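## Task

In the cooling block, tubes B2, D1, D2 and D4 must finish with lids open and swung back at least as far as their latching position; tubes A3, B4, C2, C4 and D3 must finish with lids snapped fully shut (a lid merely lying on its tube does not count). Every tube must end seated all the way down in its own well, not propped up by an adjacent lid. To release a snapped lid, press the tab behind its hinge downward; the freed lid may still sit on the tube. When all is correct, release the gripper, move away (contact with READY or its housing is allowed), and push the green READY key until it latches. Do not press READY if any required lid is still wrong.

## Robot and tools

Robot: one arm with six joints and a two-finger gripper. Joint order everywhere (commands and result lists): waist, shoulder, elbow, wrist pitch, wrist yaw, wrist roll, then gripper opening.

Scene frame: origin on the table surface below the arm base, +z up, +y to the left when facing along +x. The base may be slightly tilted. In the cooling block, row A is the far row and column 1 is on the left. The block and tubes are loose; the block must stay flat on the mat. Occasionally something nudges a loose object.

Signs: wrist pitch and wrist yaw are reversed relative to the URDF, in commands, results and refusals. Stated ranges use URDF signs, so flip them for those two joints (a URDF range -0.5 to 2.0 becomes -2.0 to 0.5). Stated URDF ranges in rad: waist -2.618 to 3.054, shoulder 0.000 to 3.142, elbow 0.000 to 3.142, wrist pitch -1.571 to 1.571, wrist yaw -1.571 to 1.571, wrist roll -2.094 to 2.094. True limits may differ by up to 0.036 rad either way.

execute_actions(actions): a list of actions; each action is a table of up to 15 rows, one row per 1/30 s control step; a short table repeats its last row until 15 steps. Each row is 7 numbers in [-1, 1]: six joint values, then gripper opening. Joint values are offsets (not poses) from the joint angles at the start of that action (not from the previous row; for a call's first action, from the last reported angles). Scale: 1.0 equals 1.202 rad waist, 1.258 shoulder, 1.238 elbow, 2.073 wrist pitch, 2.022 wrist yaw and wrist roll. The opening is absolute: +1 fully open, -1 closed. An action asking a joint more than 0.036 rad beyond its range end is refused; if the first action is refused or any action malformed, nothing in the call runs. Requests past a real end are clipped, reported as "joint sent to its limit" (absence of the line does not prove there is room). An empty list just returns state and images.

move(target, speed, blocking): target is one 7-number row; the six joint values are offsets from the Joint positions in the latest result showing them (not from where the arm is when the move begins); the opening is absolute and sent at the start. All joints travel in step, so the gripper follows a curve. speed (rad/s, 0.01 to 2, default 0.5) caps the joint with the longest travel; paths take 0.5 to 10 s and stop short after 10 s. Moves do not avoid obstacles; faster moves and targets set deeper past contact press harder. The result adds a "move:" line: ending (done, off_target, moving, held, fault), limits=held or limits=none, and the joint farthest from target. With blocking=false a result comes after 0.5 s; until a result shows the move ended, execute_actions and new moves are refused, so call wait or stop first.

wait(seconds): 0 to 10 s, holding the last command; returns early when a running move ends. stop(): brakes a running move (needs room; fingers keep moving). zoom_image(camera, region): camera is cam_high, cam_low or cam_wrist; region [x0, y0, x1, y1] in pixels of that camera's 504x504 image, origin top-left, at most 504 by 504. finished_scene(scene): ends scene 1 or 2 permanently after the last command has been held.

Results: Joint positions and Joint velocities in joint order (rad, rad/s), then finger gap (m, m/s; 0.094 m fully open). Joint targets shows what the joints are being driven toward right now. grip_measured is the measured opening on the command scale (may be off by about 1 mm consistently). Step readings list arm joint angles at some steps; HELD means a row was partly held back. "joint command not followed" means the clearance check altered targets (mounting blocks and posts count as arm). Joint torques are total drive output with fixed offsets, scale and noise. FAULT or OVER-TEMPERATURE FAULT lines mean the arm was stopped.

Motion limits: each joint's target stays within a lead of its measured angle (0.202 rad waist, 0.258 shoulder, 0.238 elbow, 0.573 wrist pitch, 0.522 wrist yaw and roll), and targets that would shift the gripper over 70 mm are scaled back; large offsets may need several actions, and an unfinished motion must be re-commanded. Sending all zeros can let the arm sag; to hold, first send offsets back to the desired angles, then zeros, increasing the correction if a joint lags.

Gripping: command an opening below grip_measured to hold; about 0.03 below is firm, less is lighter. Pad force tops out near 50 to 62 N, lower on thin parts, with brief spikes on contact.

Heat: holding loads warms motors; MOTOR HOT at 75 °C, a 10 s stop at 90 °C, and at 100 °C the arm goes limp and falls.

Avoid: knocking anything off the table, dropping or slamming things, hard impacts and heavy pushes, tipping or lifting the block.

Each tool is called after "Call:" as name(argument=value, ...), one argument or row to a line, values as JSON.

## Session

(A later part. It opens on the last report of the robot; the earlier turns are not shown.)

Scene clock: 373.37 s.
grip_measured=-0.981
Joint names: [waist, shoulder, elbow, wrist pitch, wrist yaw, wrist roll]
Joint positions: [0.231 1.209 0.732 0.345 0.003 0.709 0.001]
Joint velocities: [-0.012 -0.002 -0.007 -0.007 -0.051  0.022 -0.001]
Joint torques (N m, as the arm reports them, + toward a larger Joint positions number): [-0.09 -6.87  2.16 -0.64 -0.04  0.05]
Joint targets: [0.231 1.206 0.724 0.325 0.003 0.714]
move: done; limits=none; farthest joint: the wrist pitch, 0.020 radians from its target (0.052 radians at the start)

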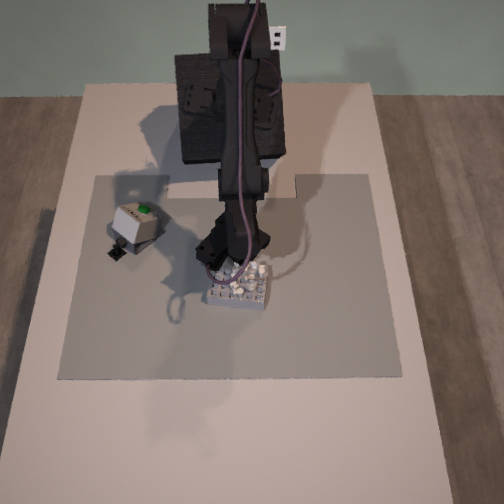

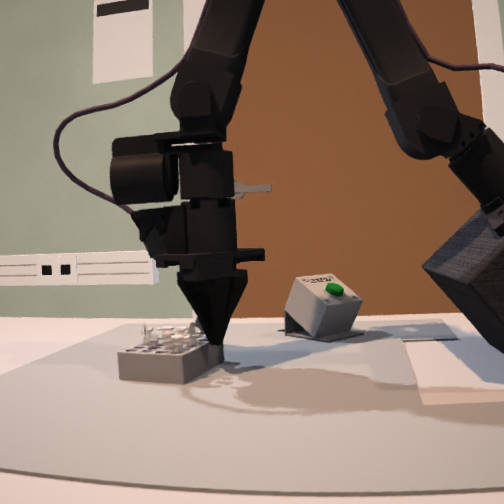

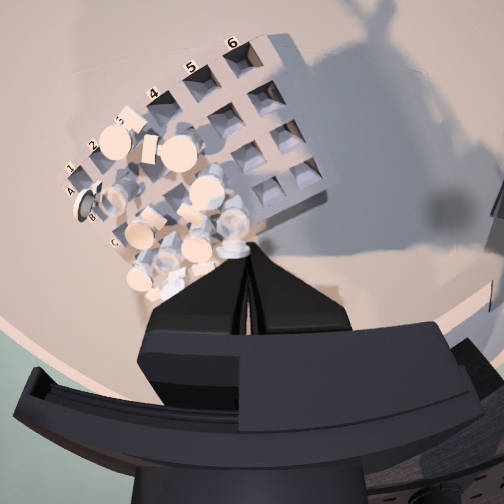

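Call:
execute_actions(
  actions=[],
)

Scene clock: 391.00 s.
grip_measured=-0.981
Joint names: [waist, shoulder, elbow, wrist pitch, wrist yaw, wrist roll]
Joint positions: [0.231 1.209 0.732 0.345 0.003 0.709 0.001]
Joint velocities: [ 0.012  0.002 -0.017  0.022 -0.066  0.037 -0.   ]
Joint torques (N m, as the arm reports them, + toward a larger Joint positions number): [-0.07 -6.87  2.18 -0.63 -0.05  0.04]
Joint targets: [0.231 1.206 0.724 0.325 0.003 0.714]

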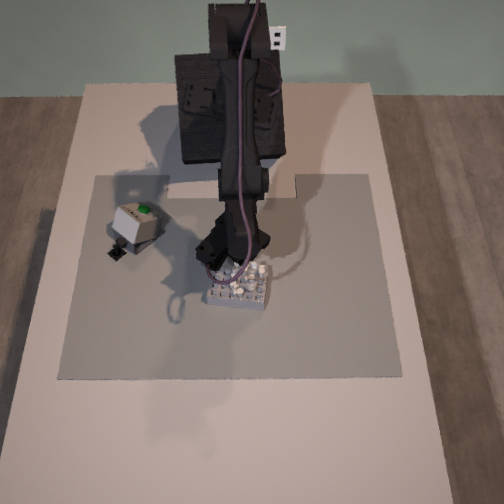

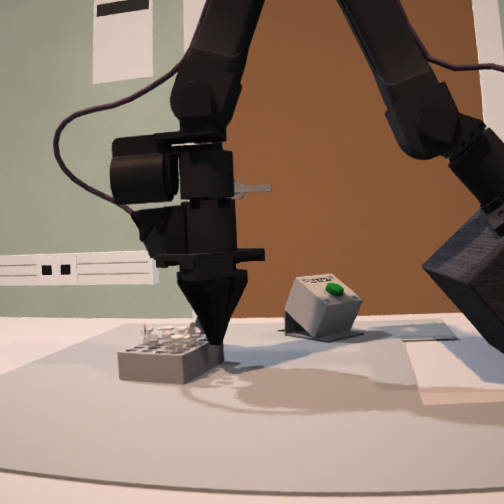

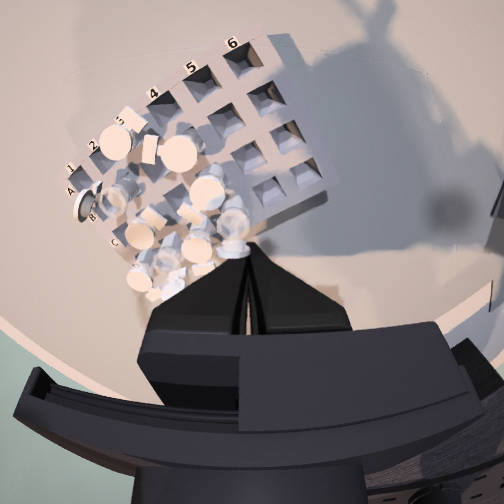

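Call:
move(
  target=[0, -0.0024, -0.0065, 0.024, 0, 0.0025, -1],
  speed=0.05,
)

Call:
zoom_image(
  camera="cam_wrist",
  region=[100, 150, 330, 320],
)

Scene clock: 395.20 s.
grip_measured=-0.981
Joint names: [waist, shoulder, elbow, wrist pitch, wrist yaw, wrist roll]
Joint positions: [0.231 1.209 0.732 0.384 0.003 0.709 0.001]
Joint velocities: [-0.017 -0.002  0.012  0.081  0.007 -0.051  0.   ]
Joint torques (N m, as the arm reports them, + toward a larger Joint positions number): [-0.07 -6.75  2.12 -0.29 -0.05  0.04]
Joint targets: [0.231 1.206 0.724 0.395 0.003 0.714]
move: done; limits=none; farthest joint: the wrist pitch, 0.011 radians from its target (0.050 radians at the start)

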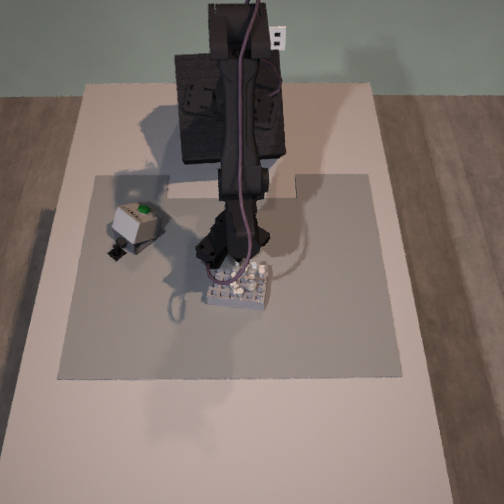

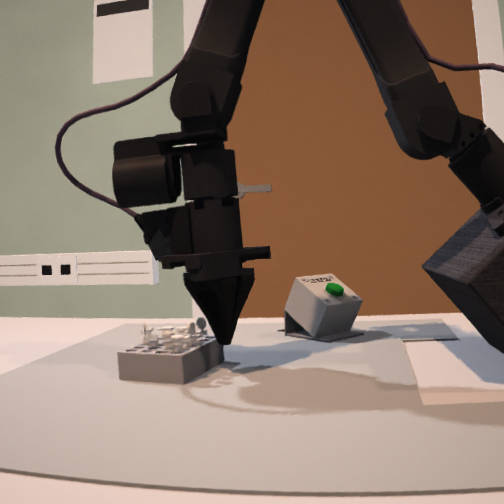

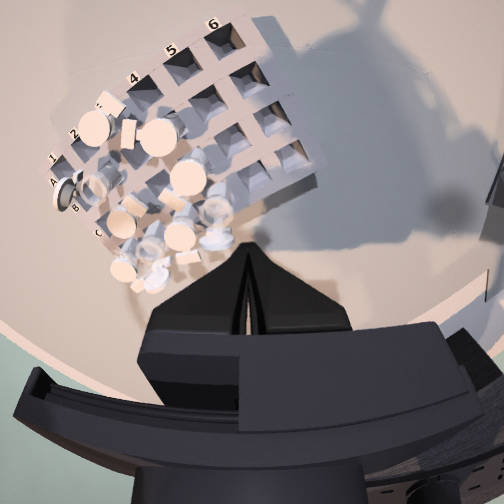

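Region (100, 150, 330, 320) of cam_wrist's 504x504 image, scaled by 2.191, with more detail than that image has; it fills the top 373 rows of this view, and the rest is white.

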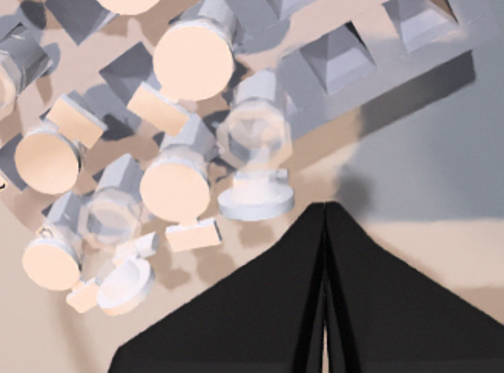

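Call:
move(
  target=[0, -0.105, -0.0065, 0.05, 0, 0.0025, -1],
  speed=0.1,
)

Call:
zoom_image(
  camera="cam_low",
  region=[110, 290, 240, 370],
)

Call:
zoom_image(
  camera="cam_wrist",
  region=[60, 100, 330, 320],
)

Scene clock: 401.10 s.
grip_measured=-0.981
Joint names: [waist, shoulder, elbow, wrist pitch, wrist yaw, wrist roll]
Joint positions: [0.231 1.102 0.732 0.477 0.003 0.709 0.001]
Joint velocities: [ 0.007  0.007 -0.012  0.051 -0.037  0.007 -0.001]
Joint torques (N m, as the arm reports them, + toward a larger Joint positions number): [-0.07 -8.21  2.51 -0.29 -0.04  0.05]
Joint targets: [0.231 1.077 0.724 0.488 0.003 0.714]
move: off_target; limits=none; farthest joint: the shoulder, 0.025 radians from its target (0.132 radians at the start)

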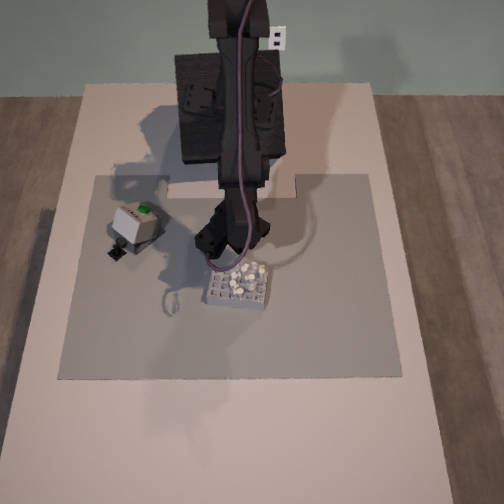

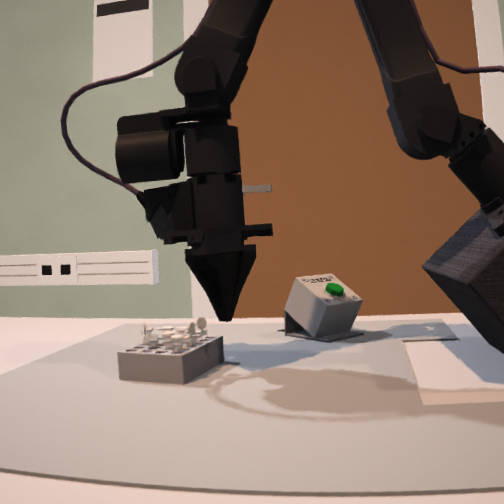

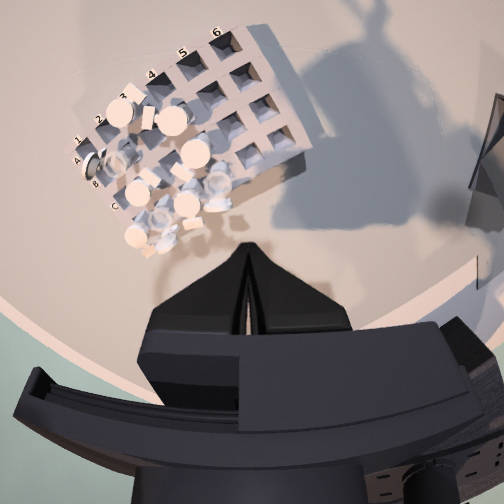

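Region (110, 290, 240, 370) of cam_low's 504x504 image, scaled by 3.877, with more detail than that image has; it fills the top 310 rows of this view, and the rest is white.

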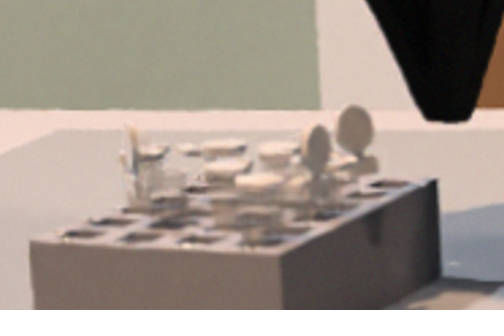

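Region (60, 100, 330, 320) of cam_wrist's 504x504 image, scaled by 1.867, with more detail than that image has; it fills the top 411 rows of this view, and the rest is white.

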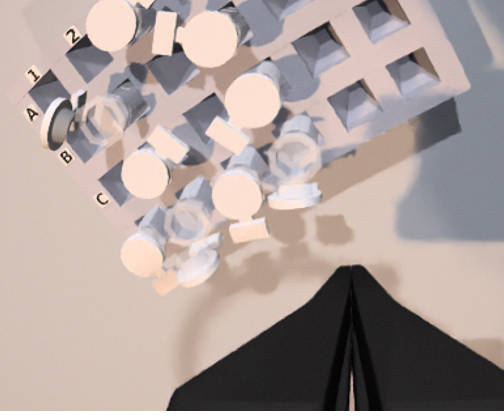

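Call:
move(
  target=[0, -0.05, -0.0065, 0.005, 0, 0.0025, -1],
  speed=0.1,
)

Scene clock: 412.90 s.
grip_measured=-0.981
Joint names: [waist, shoulder, elbow, wrist pitch, wrist yaw, wrist roll]
Joint positions: [0.231 1.064 0.732 0.478 0.003 0.709 0.001]
Joint velocities: [-0.007  0.002  0.002 -0.022 -0.007 -0.081  0.   ]
Joint torques (N m, as the arm reports them, + toward a larger Joint positions number): [-0.04 -8.12  2.71 -0.38 -0.04  0.05]
Joint targets: [0.231 1.039 0.724 0.488 0.003 0.714]
move: off_target; limits=none; farthest joint: the shoulder, 0.025 radians from its target (0.063 radians at the start)

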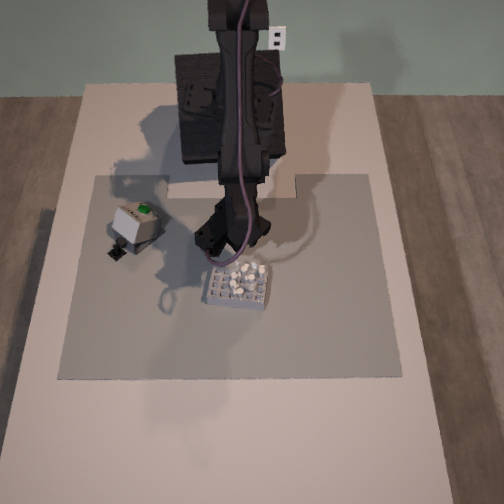

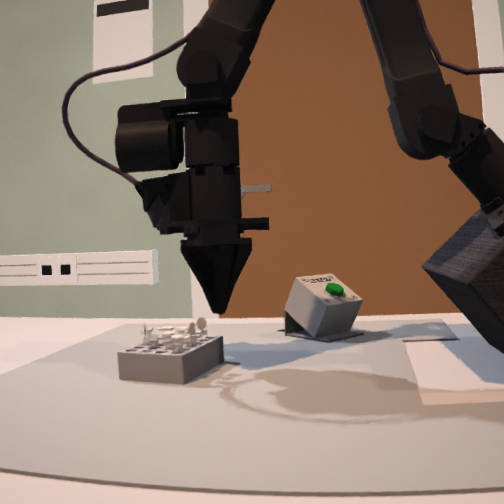

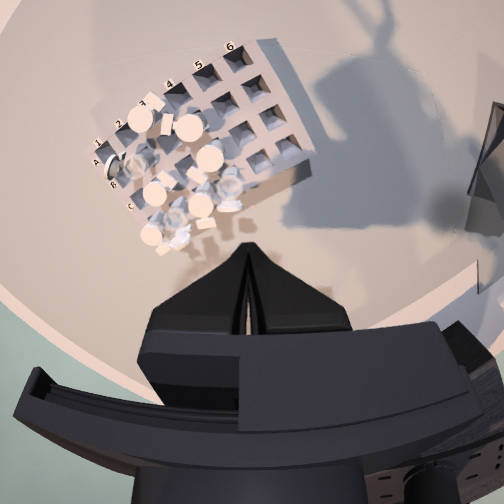

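Call:
move(
  target=[-0.034, -0.0199, -0.0065, -0.0564, 0, 0.0025, -1],
  speed=0.08,
)

Call:
zoom_image(
  camera="cam_low",
  region=[110, 280, 250, 370],
)

Call:
zoom_image(
  camera="cam_wrist",
  region=[140, 130, 360, 300],
)

Scene clock: 420.40 s.
grip_measured=-0.981
Joint names: [waist, shoulder, elbow, wrist pitch, wrist yaw, wrist roll]
Joint positions: [0.202 1.064 0.732 0.38  0.004 0.709 0.001]
Joint velocities: [ 0.002 -0.002 -0.012  0.051  0.139  0.081 -0.001]
Joint torques (N m, as the arm reports them, + toward a larger Joint positions number): [-1.31 -8.22  2.84 -0.75 -0.06  0.04]
Joint targets: [0.190 1.039 0.724 0.362 0.003 0.714]
move: off_target; limits=none; farthest joint: the shoulder, 0.025 radians from its target (0.025 radians at the start)

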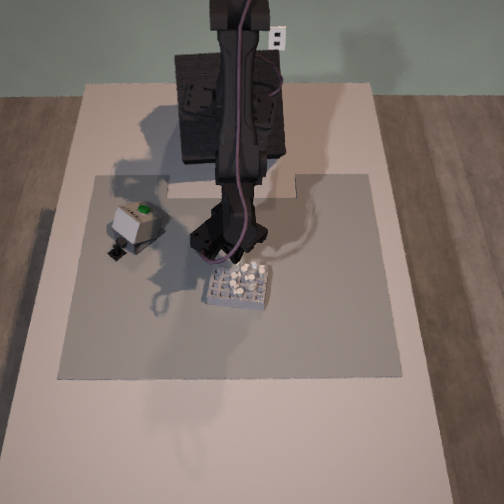

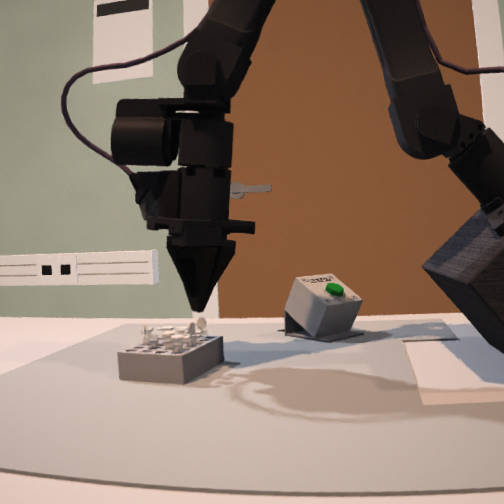

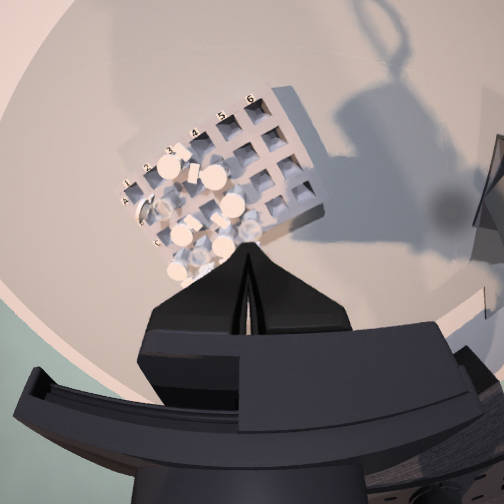

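Region (110, 280, 250, 370) of cam_low's 504x504 image, scaled by 3.600, with more detail than that image has; it fills the top 324 rows of this view, and the rest is white.

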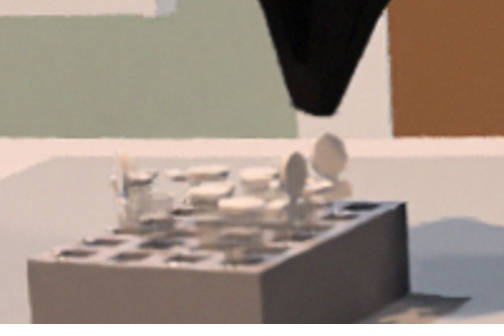

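Region (140, 130, 360, 300) of cam_wrist's 504x504 image, scaled by 2.291, with more detail than that image has; it fills the top 389 rows of this view, and the rest is white.

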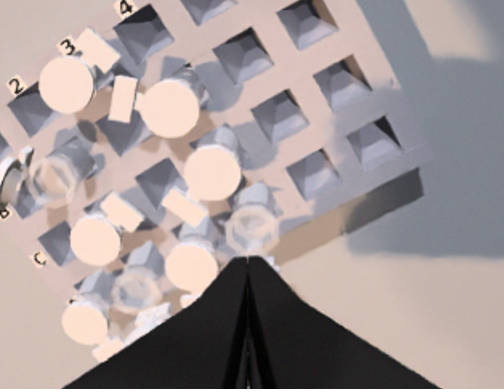

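Call:
move(
  target=[-0.021, -0.0199, -0.0065, -0.0217, 0, 0.0025, -1],
  speed=0.05,
)

Call:
zoom_image(
  camera="cam_low",
  region=[110, 280, 250, 370],
)

Call:
zoom_image(
  camera="cam_wrist",
  region=[140, 130, 360, 300],
)

Scene clock: 428.23 s.
grip_measured=-0.981
Joint names: [waist, shoulder, elbow, wrist pitch, wrist yaw, wrist roll]
Joint positions: [0.189 1.064 0.732 0.355 0.004 0.709 0.001]
Joint velocities: [-0.007  0.002 -0.002  0.007 -0.051  0.037 -0.001]
Joint torques (N m, as the arm reports them, + toward a larger Joint positions number): [-1.34 -8.28  2.89 -0.83 -0.07  0.05]
Joint targets: [0.177 1.039 0.724 0.336 0.004 0.714]
move: off_target; limits=none; farthest joint: the shoulder, 0.025 radians from its target (0.025 radians at the start)

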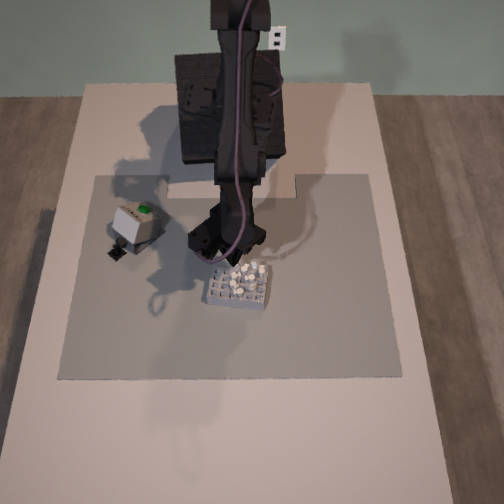

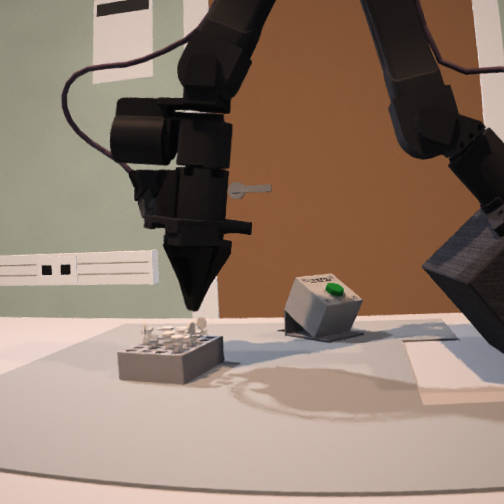

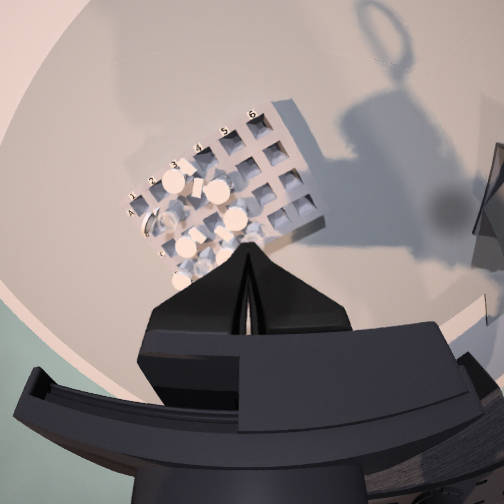

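Region (110, 280, 250, 370) of cam_low's 504x504 image, scaled by 3.600, with more detail than that image has; it fills the top 324 rows of this view, and the rest is white.

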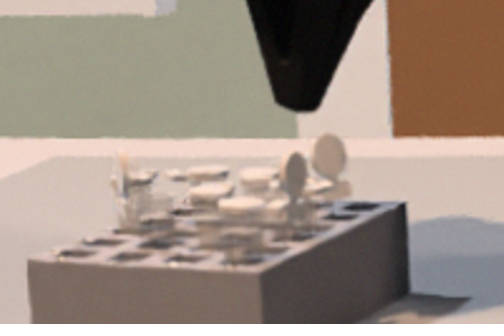

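Region (140, 130, 360, 300) of cam_wrist's 504x504 image, scaled by 2.291, with more detail than that image has; it fills the top 389 rows of this view, and the rest is white.

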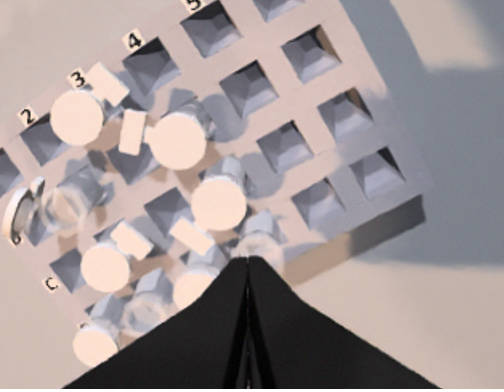

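Call:
move(
  target=[-0.01, 0.023, -0.0065, -0.0203, 0, 0.0025, -1],
  speed=0.04,
)

Call:
zoom_image(
  camera="cam_low",
  region=[110, 280, 250, 370],
)

Call:
zoom_image(
  camera="cam_wrist",
  region=[140, 130, 360, 300],
)

Scene clock: 432.93 s.
grip_measured=-0.981
Joint names: [waist, shoulder, elbow, wrist pitch, wrist yaw, wrist roll]
Joint positions: [0.189 1.09  0.732 0.332 0.004 0.709 0.001]
Joint velocities: [ 0.017  0.017 -0.007 -0.051  0.007 -0.007  0.001]
Joint torques (N m, as the arm reports them, + toward a larger Joint positions number): [-1.34 -6.    2.78 -0.82 -0.06  0.04]
Joint targets: [0.177 1.093 0.724 0.313 0.004 0.714]
move: done; limits=none; farthest joint: the wrist pitch, 0.019 radians from its target (0.042 radians at the start)

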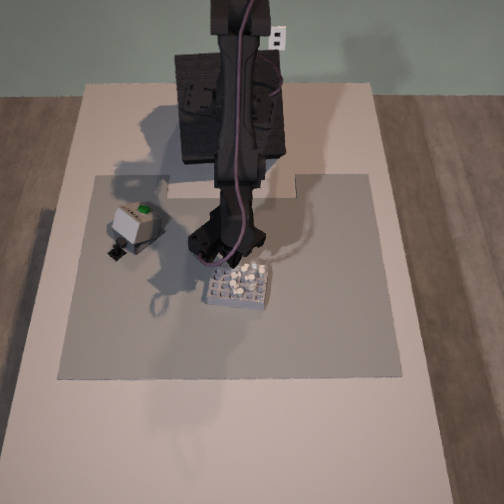

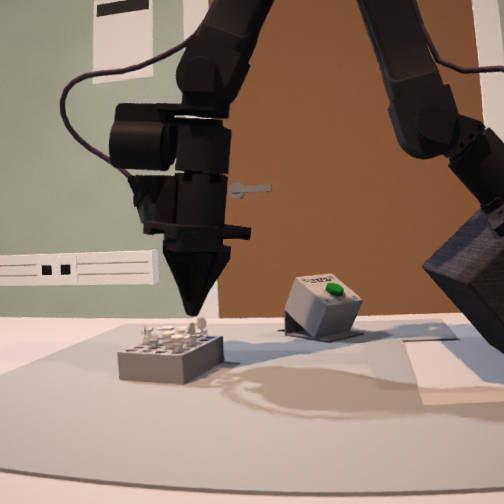

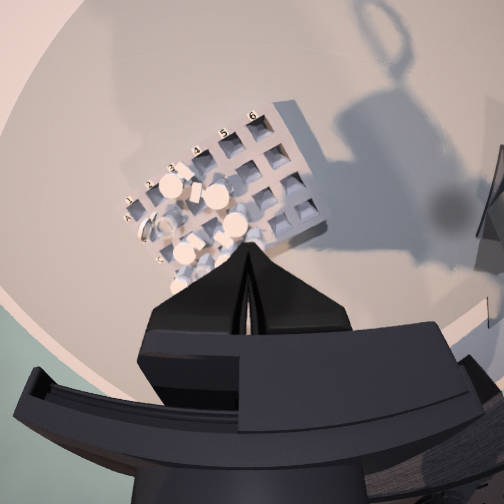

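Region (110, 280, 250, 370) of cam_low's 504x504 image, scaled by 3.600, with more detail than that image has; it fills the top 324 rows of this view, and the rest is white.

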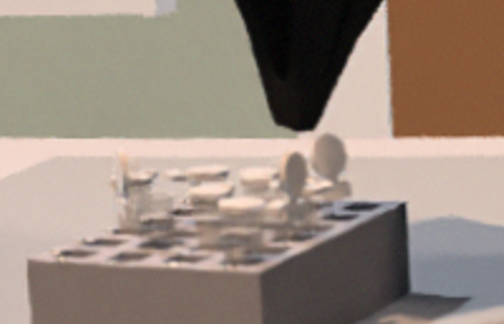

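Region (140, 130, 360, 300) of cam_wrist's 504x504 image, scaled by 2.291, with more detail than that image has; it fills the top 389 rows of this view, and the rest is white.

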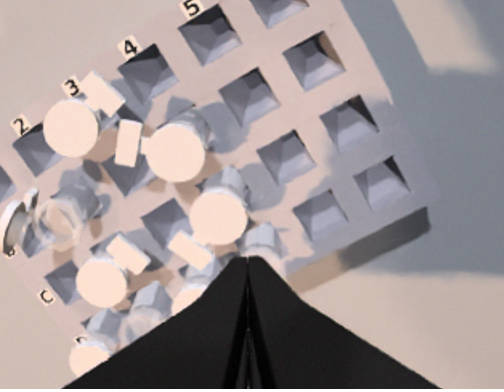

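Call:
move(
  target=[-0.01, 0.0246, -0.0065, -0.0207, 0, 0.0025, -1],
  speed=0.04,
)

Call:
zoom_image(
  camera="cam_low",
  region=[110, 280, 250, 370],
)

Call:
zoom_image(
  camera="cam_wrist",
  region=[140, 130, 360, 300],
)

Scene clock: 437.83 s.
grip_measured=-0.981
Joint names: [waist, shoulder, elbow, wrist pitch, wrist yaw, wrist roll]
Joint positions: [0.189 1.118 0.732 0.308 0.004 0.709 0.001]
Joint velocities: [-0.012  0.007 -0.022 -0.022  0.037 -0.022 -0.   ]
Joint torques (N m, as the arm reports them, + toward a larger Joint positions number): [-1.35 -6.1   2.68 -0.8  -0.06  0.04]
Joint targets: [0.177 1.121 0.724 0.289 0.004 0.714]
move: done; limits=none; farthest joint: the wrist pitch, 0.019 radians from its target (0.042 radians at the start)

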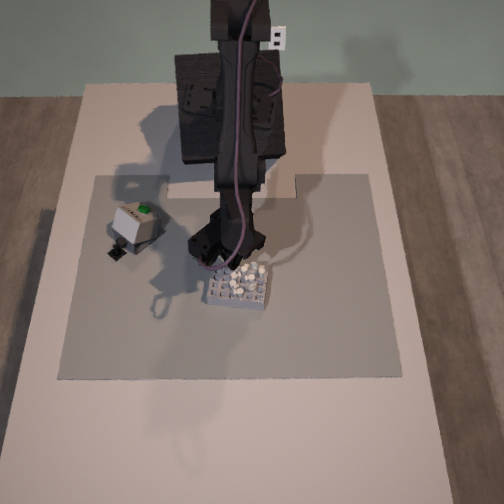

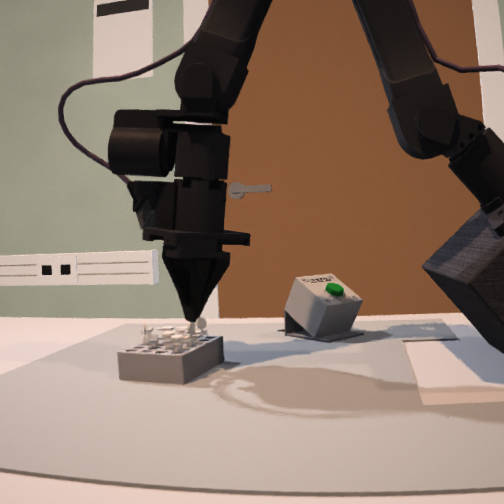

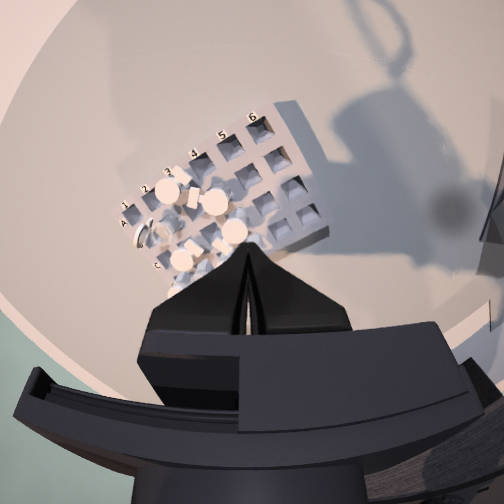

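Region (110, 280, 250, 370) of cam_low's 504x504 image, scaled by 3.600, with more detail than that image has; it fills the top 324 rows of this view, and the rest is white.

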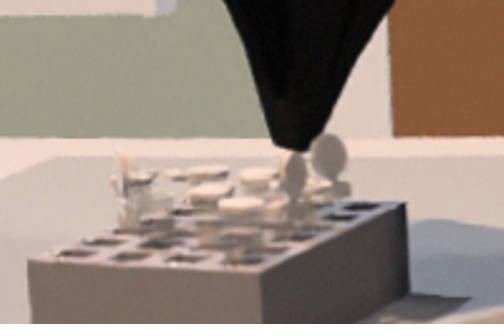

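Region (140, 130, 360, 300) of cam_wrist's 504x504 image, scaled by 2.291, with more detail than that image has; it fills the top 389 rows of this view, and the rest is white.

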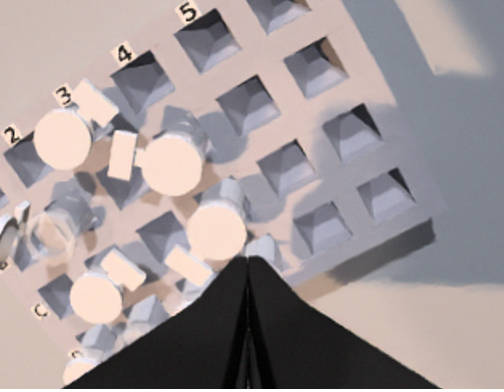

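Call:
move(
  target=[0.0158, 0.0024, -0.0065, 0.013, 0, 0.0025, -1],
  speed=0.03,
)

Call:
zoom_image(
  camera="cam_low",
  region=[150, 290, 240, 350],
)

Call:
zoom_image(
  camera="cam_wrist",
  region=[140, 130, 360, 300],
)

Scene clock: 442.70 s.
grip_measured=-0.981
Joint names: [waist, shoulder, elbow, wrist pitch, wrist yaw, wrist roll]
Joint positions: [0.197 1.118 0.732 0.32  0.004 0.709 0.001]
Joint velocities: [-0.002 -0.002  0.007 -0.051 -0.066 -0.066 -0.   ]
Joint torques (N m, as the arm reports them, + toward a larger Joint positions number): [ 0.88 -6.11  2.67 -0.49 -0.05  0.05]
Joint targets: [0.208 1.121 0.724 0.335 0.004 0.714]
move: done; limits=none; farthest joint: the wrist pitch, 0.015 radians from its target (0.027 radians at the start)

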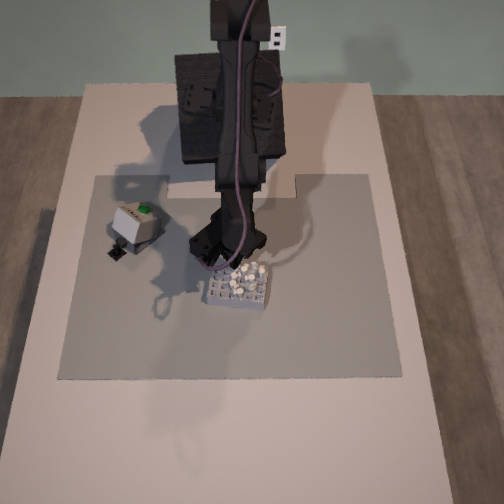

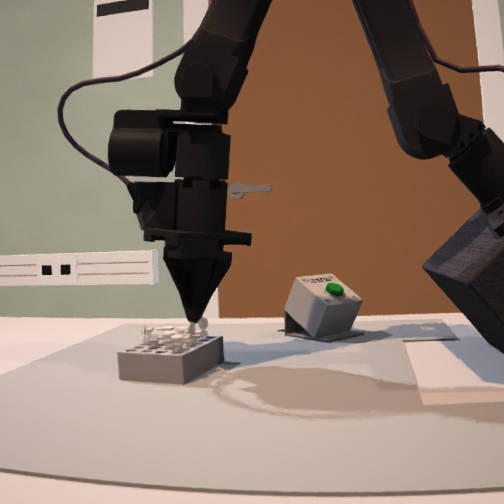

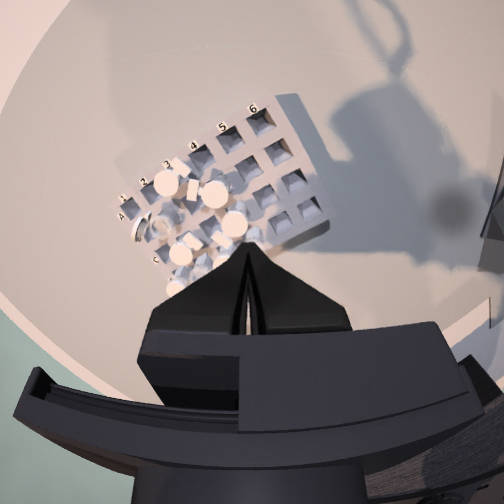

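Region (150, 290, 240, 350) of cam_low's 504x504 image, scaled by 5.600, with more detail than that image has.

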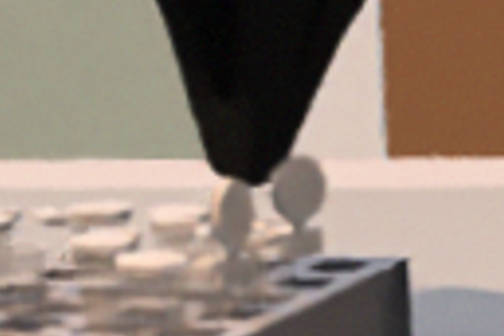

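Region (140, 130, 360, 300) of cam_wrist's 504x504 image, scaled by 2.291, with more detail than that image has; it fills the top 389 rows of this view, and the rest is white.

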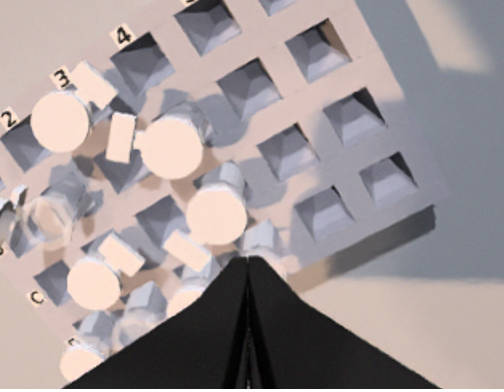

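Call:
move(
  target=[0.0158, 0.0024, -0.0065, 0.0135, 0, 0.0025, -1],
  speed=0.03,
)

Call:
zoom_image(
  camera="cam_low",
  region=[150, 290, 240, 350],
)

Call:
zoom_image(
  camera="cam_wrist",
  region=[140, 130, 360, 300],
)

Scene clock: 447.10 s.
grip_measured=-0.981
Joint names: [waist, shoulder, elbow, wrist pitch, wrist yaw, wrist roll]
Joint positions: [ 0.203  1.118  0.732  0.322 -0.002  0.709  0.001]
Joint velocities: [ 0.002 -0.012  0.002 -0.007  0.022  0.007 -0.001]
Joint torques (N m, as the arm reports them, + toward a larger Joint positions number): [ 1.14 -6.12  2.67 -0.39  0.    0.04]
Joint targets: [0.217 1.121 0.724 0.348 0.004 0.714]
move: off_target; limits=none; farthest joint: the wrist pitch, 0.026 radians from its target (0.028 radians at the start)

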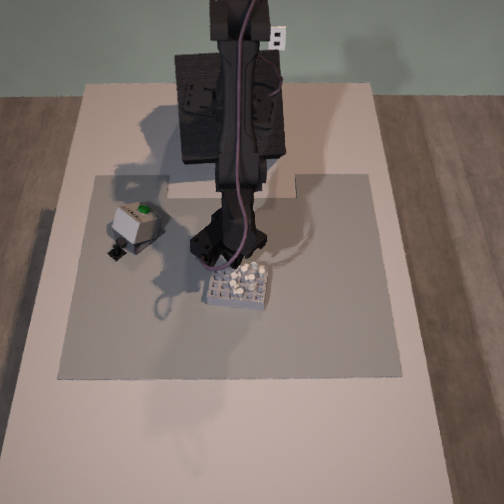

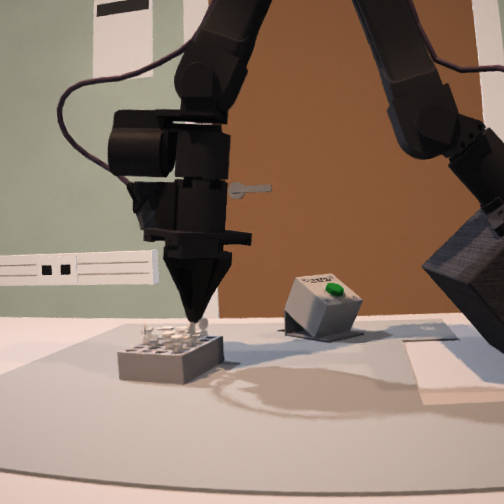

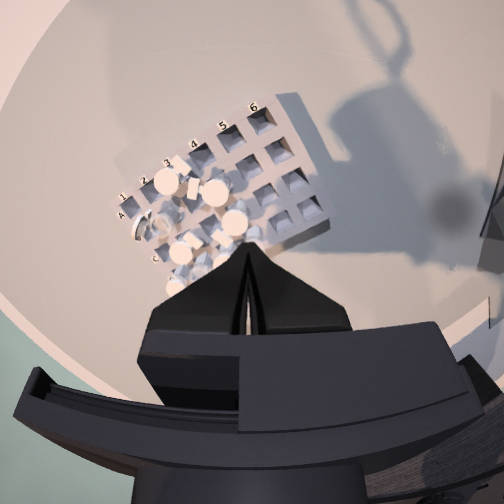

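Region (150, 290, 240, 350) of cam_low's 504x504 image, scaled by 5.600, with more detail than that image has.

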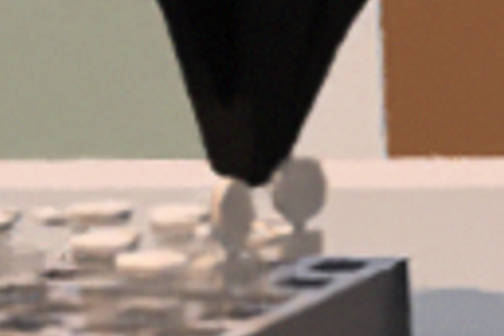

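Region (140, 130, 360, 300) of cam_wrist's 504x504 image, scaled by 2.291, with more detail than that image has; it fills the top 389 rows of this view, and the rest is white.

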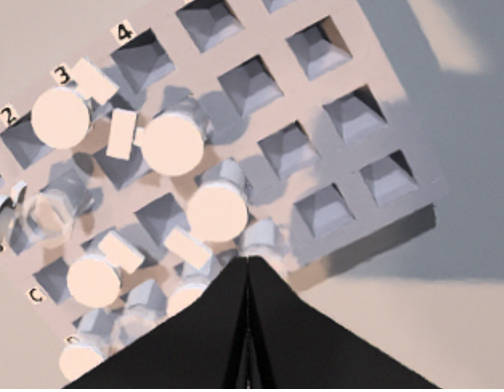

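Call:
move(
  target=[0.0183, 0.0024, -0.0065, 0.026, 0.006, 0.0025, -1],
  speed=0.03,
)

Call:
zoom_image(
  camera="cam_low",
  region=[150, 290, 240, 350],
)

Call:
zoom_image(
  camera="cam_wrist",
  region=[140, 130, 360, 300],
)

Scene clock: 453.40 s.
grip_measured=-0.981
Joint names: [waist, shoulder, elbow, wrist pitch, wrist yaw, wrist roll]
Joint positions: [ 0.21   1.118  0.732  0.333 -0.002  0.709  0.001]
Joint velocities: [ 0.002  0.002  0.007  0.051 -0.037  0.037 -0.   ]
Joint torques (N m, as the arm reports them, + toward a larger Joint positions number): [ 1.32 -6.08  2.66 -0.21  0.06  0.04]
Joint targets: [0.225 1.121 0.724 0.376 0.011 0.714]
move: off_target; limits=none; farthest joint: the wrist pitch, 0.043 radians from its target (0.053 radians at the start)

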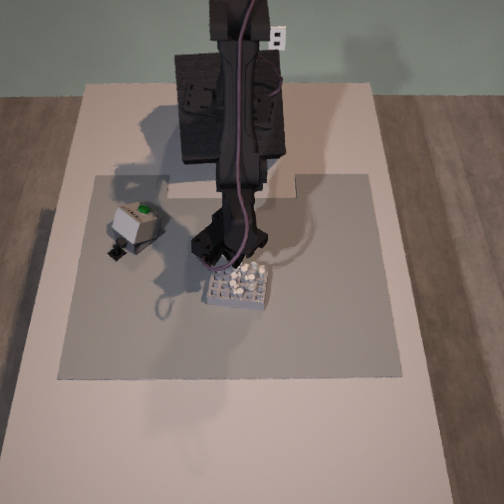

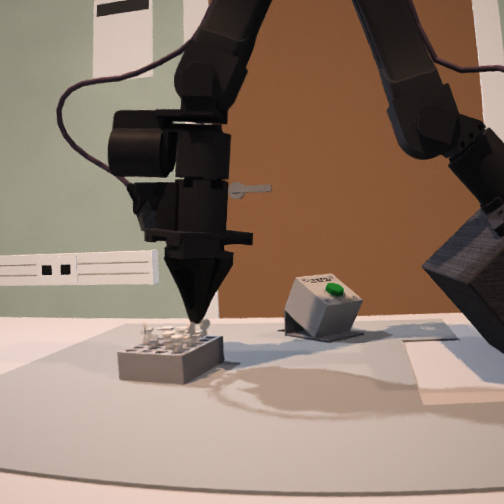

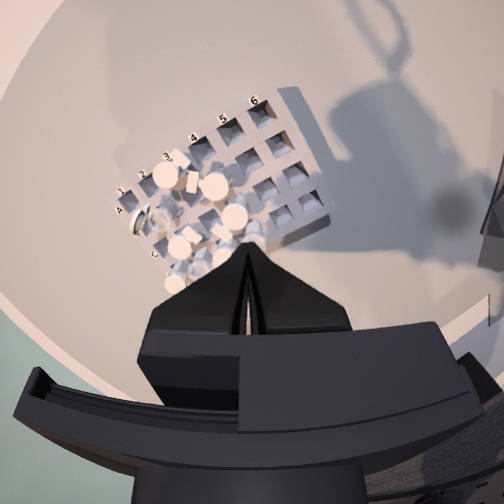

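Region (150, 290, 240, 350) of cam_low's 504x504 image, scaled by 5.600, with more detail than that image has.

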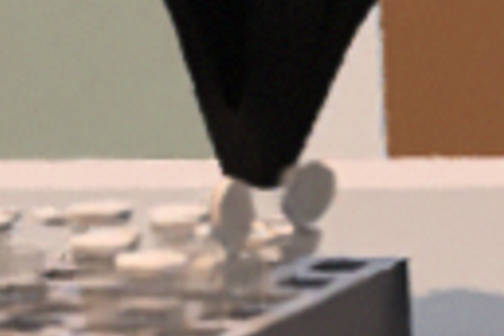

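Region (140, 130, 360, 300) of cam_wrist's 504x504 image, scaled by 2.291, with more detail than that image has; it fills the top 389 rows of this view, and the rest is white.

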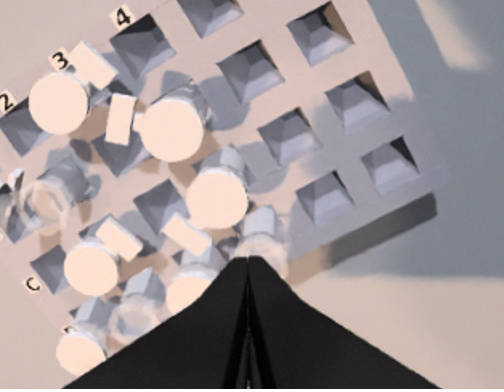

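Call:
move(
  target=[0, -0.065, -0.0065, 0.0, 0.003, 0.0025, -1],
  speed=0.08,
)

Call:
zoom_image(
  camera="cam_low",
  region=[130, 290, 240, 360],
)

Scene clock: 457.60 s.
grip_measured=-0.981
Joint names: [waist, shoulder, elbow, wrist pitch, wrist yaw, wrist roll]
Joint positions: [0.21  1.062 0.732 0.331 0.003 0.71  0.001]
Joint velocities: [ 0.002  0.002  0.007  0.11   0.007 -0.007  0.   ]
Joint torques (N m, as the arm reports them, + toward a larger Joint positions number): [-0.12 -8.26  2.9  -0.68 -0.04  0.04]
Joint targets: [0.210 1.036 0.724 0.333 0.004 0.715]
move: off_target; limits=none; farthest joint: the shoulder, 0.025 radians from its target (0.081 radians at the start)

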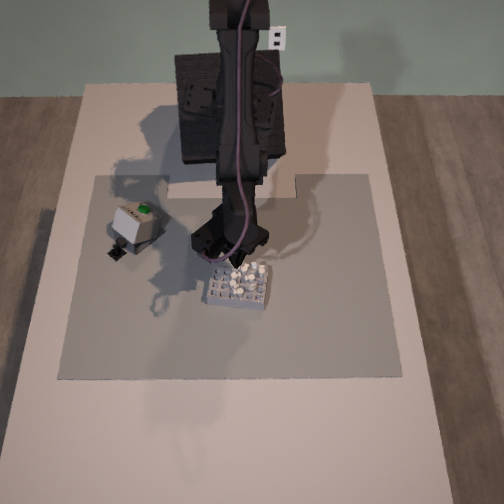

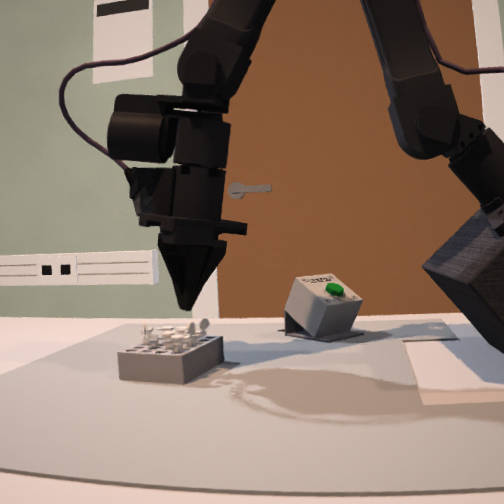

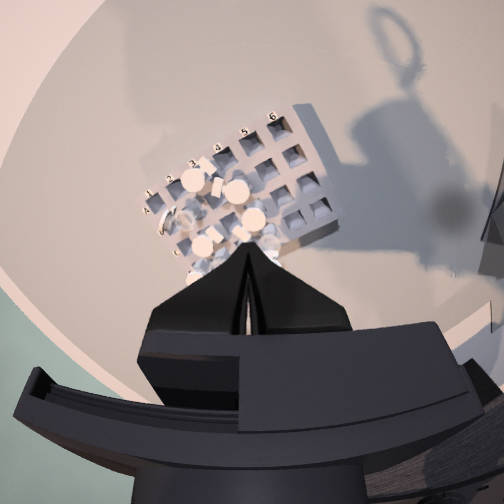

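Region (130, 290, 240, 360) of cam_low's 504x504 image, scaled by 4.582, with more detail than that image has; it fills the top 321 rows of this view, and the rest is white.

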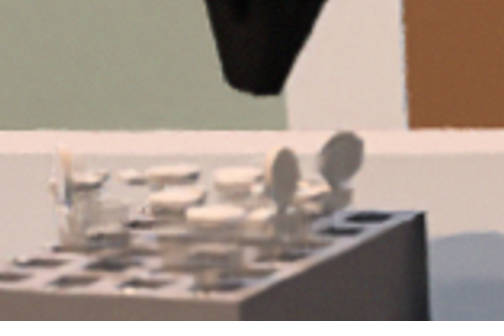

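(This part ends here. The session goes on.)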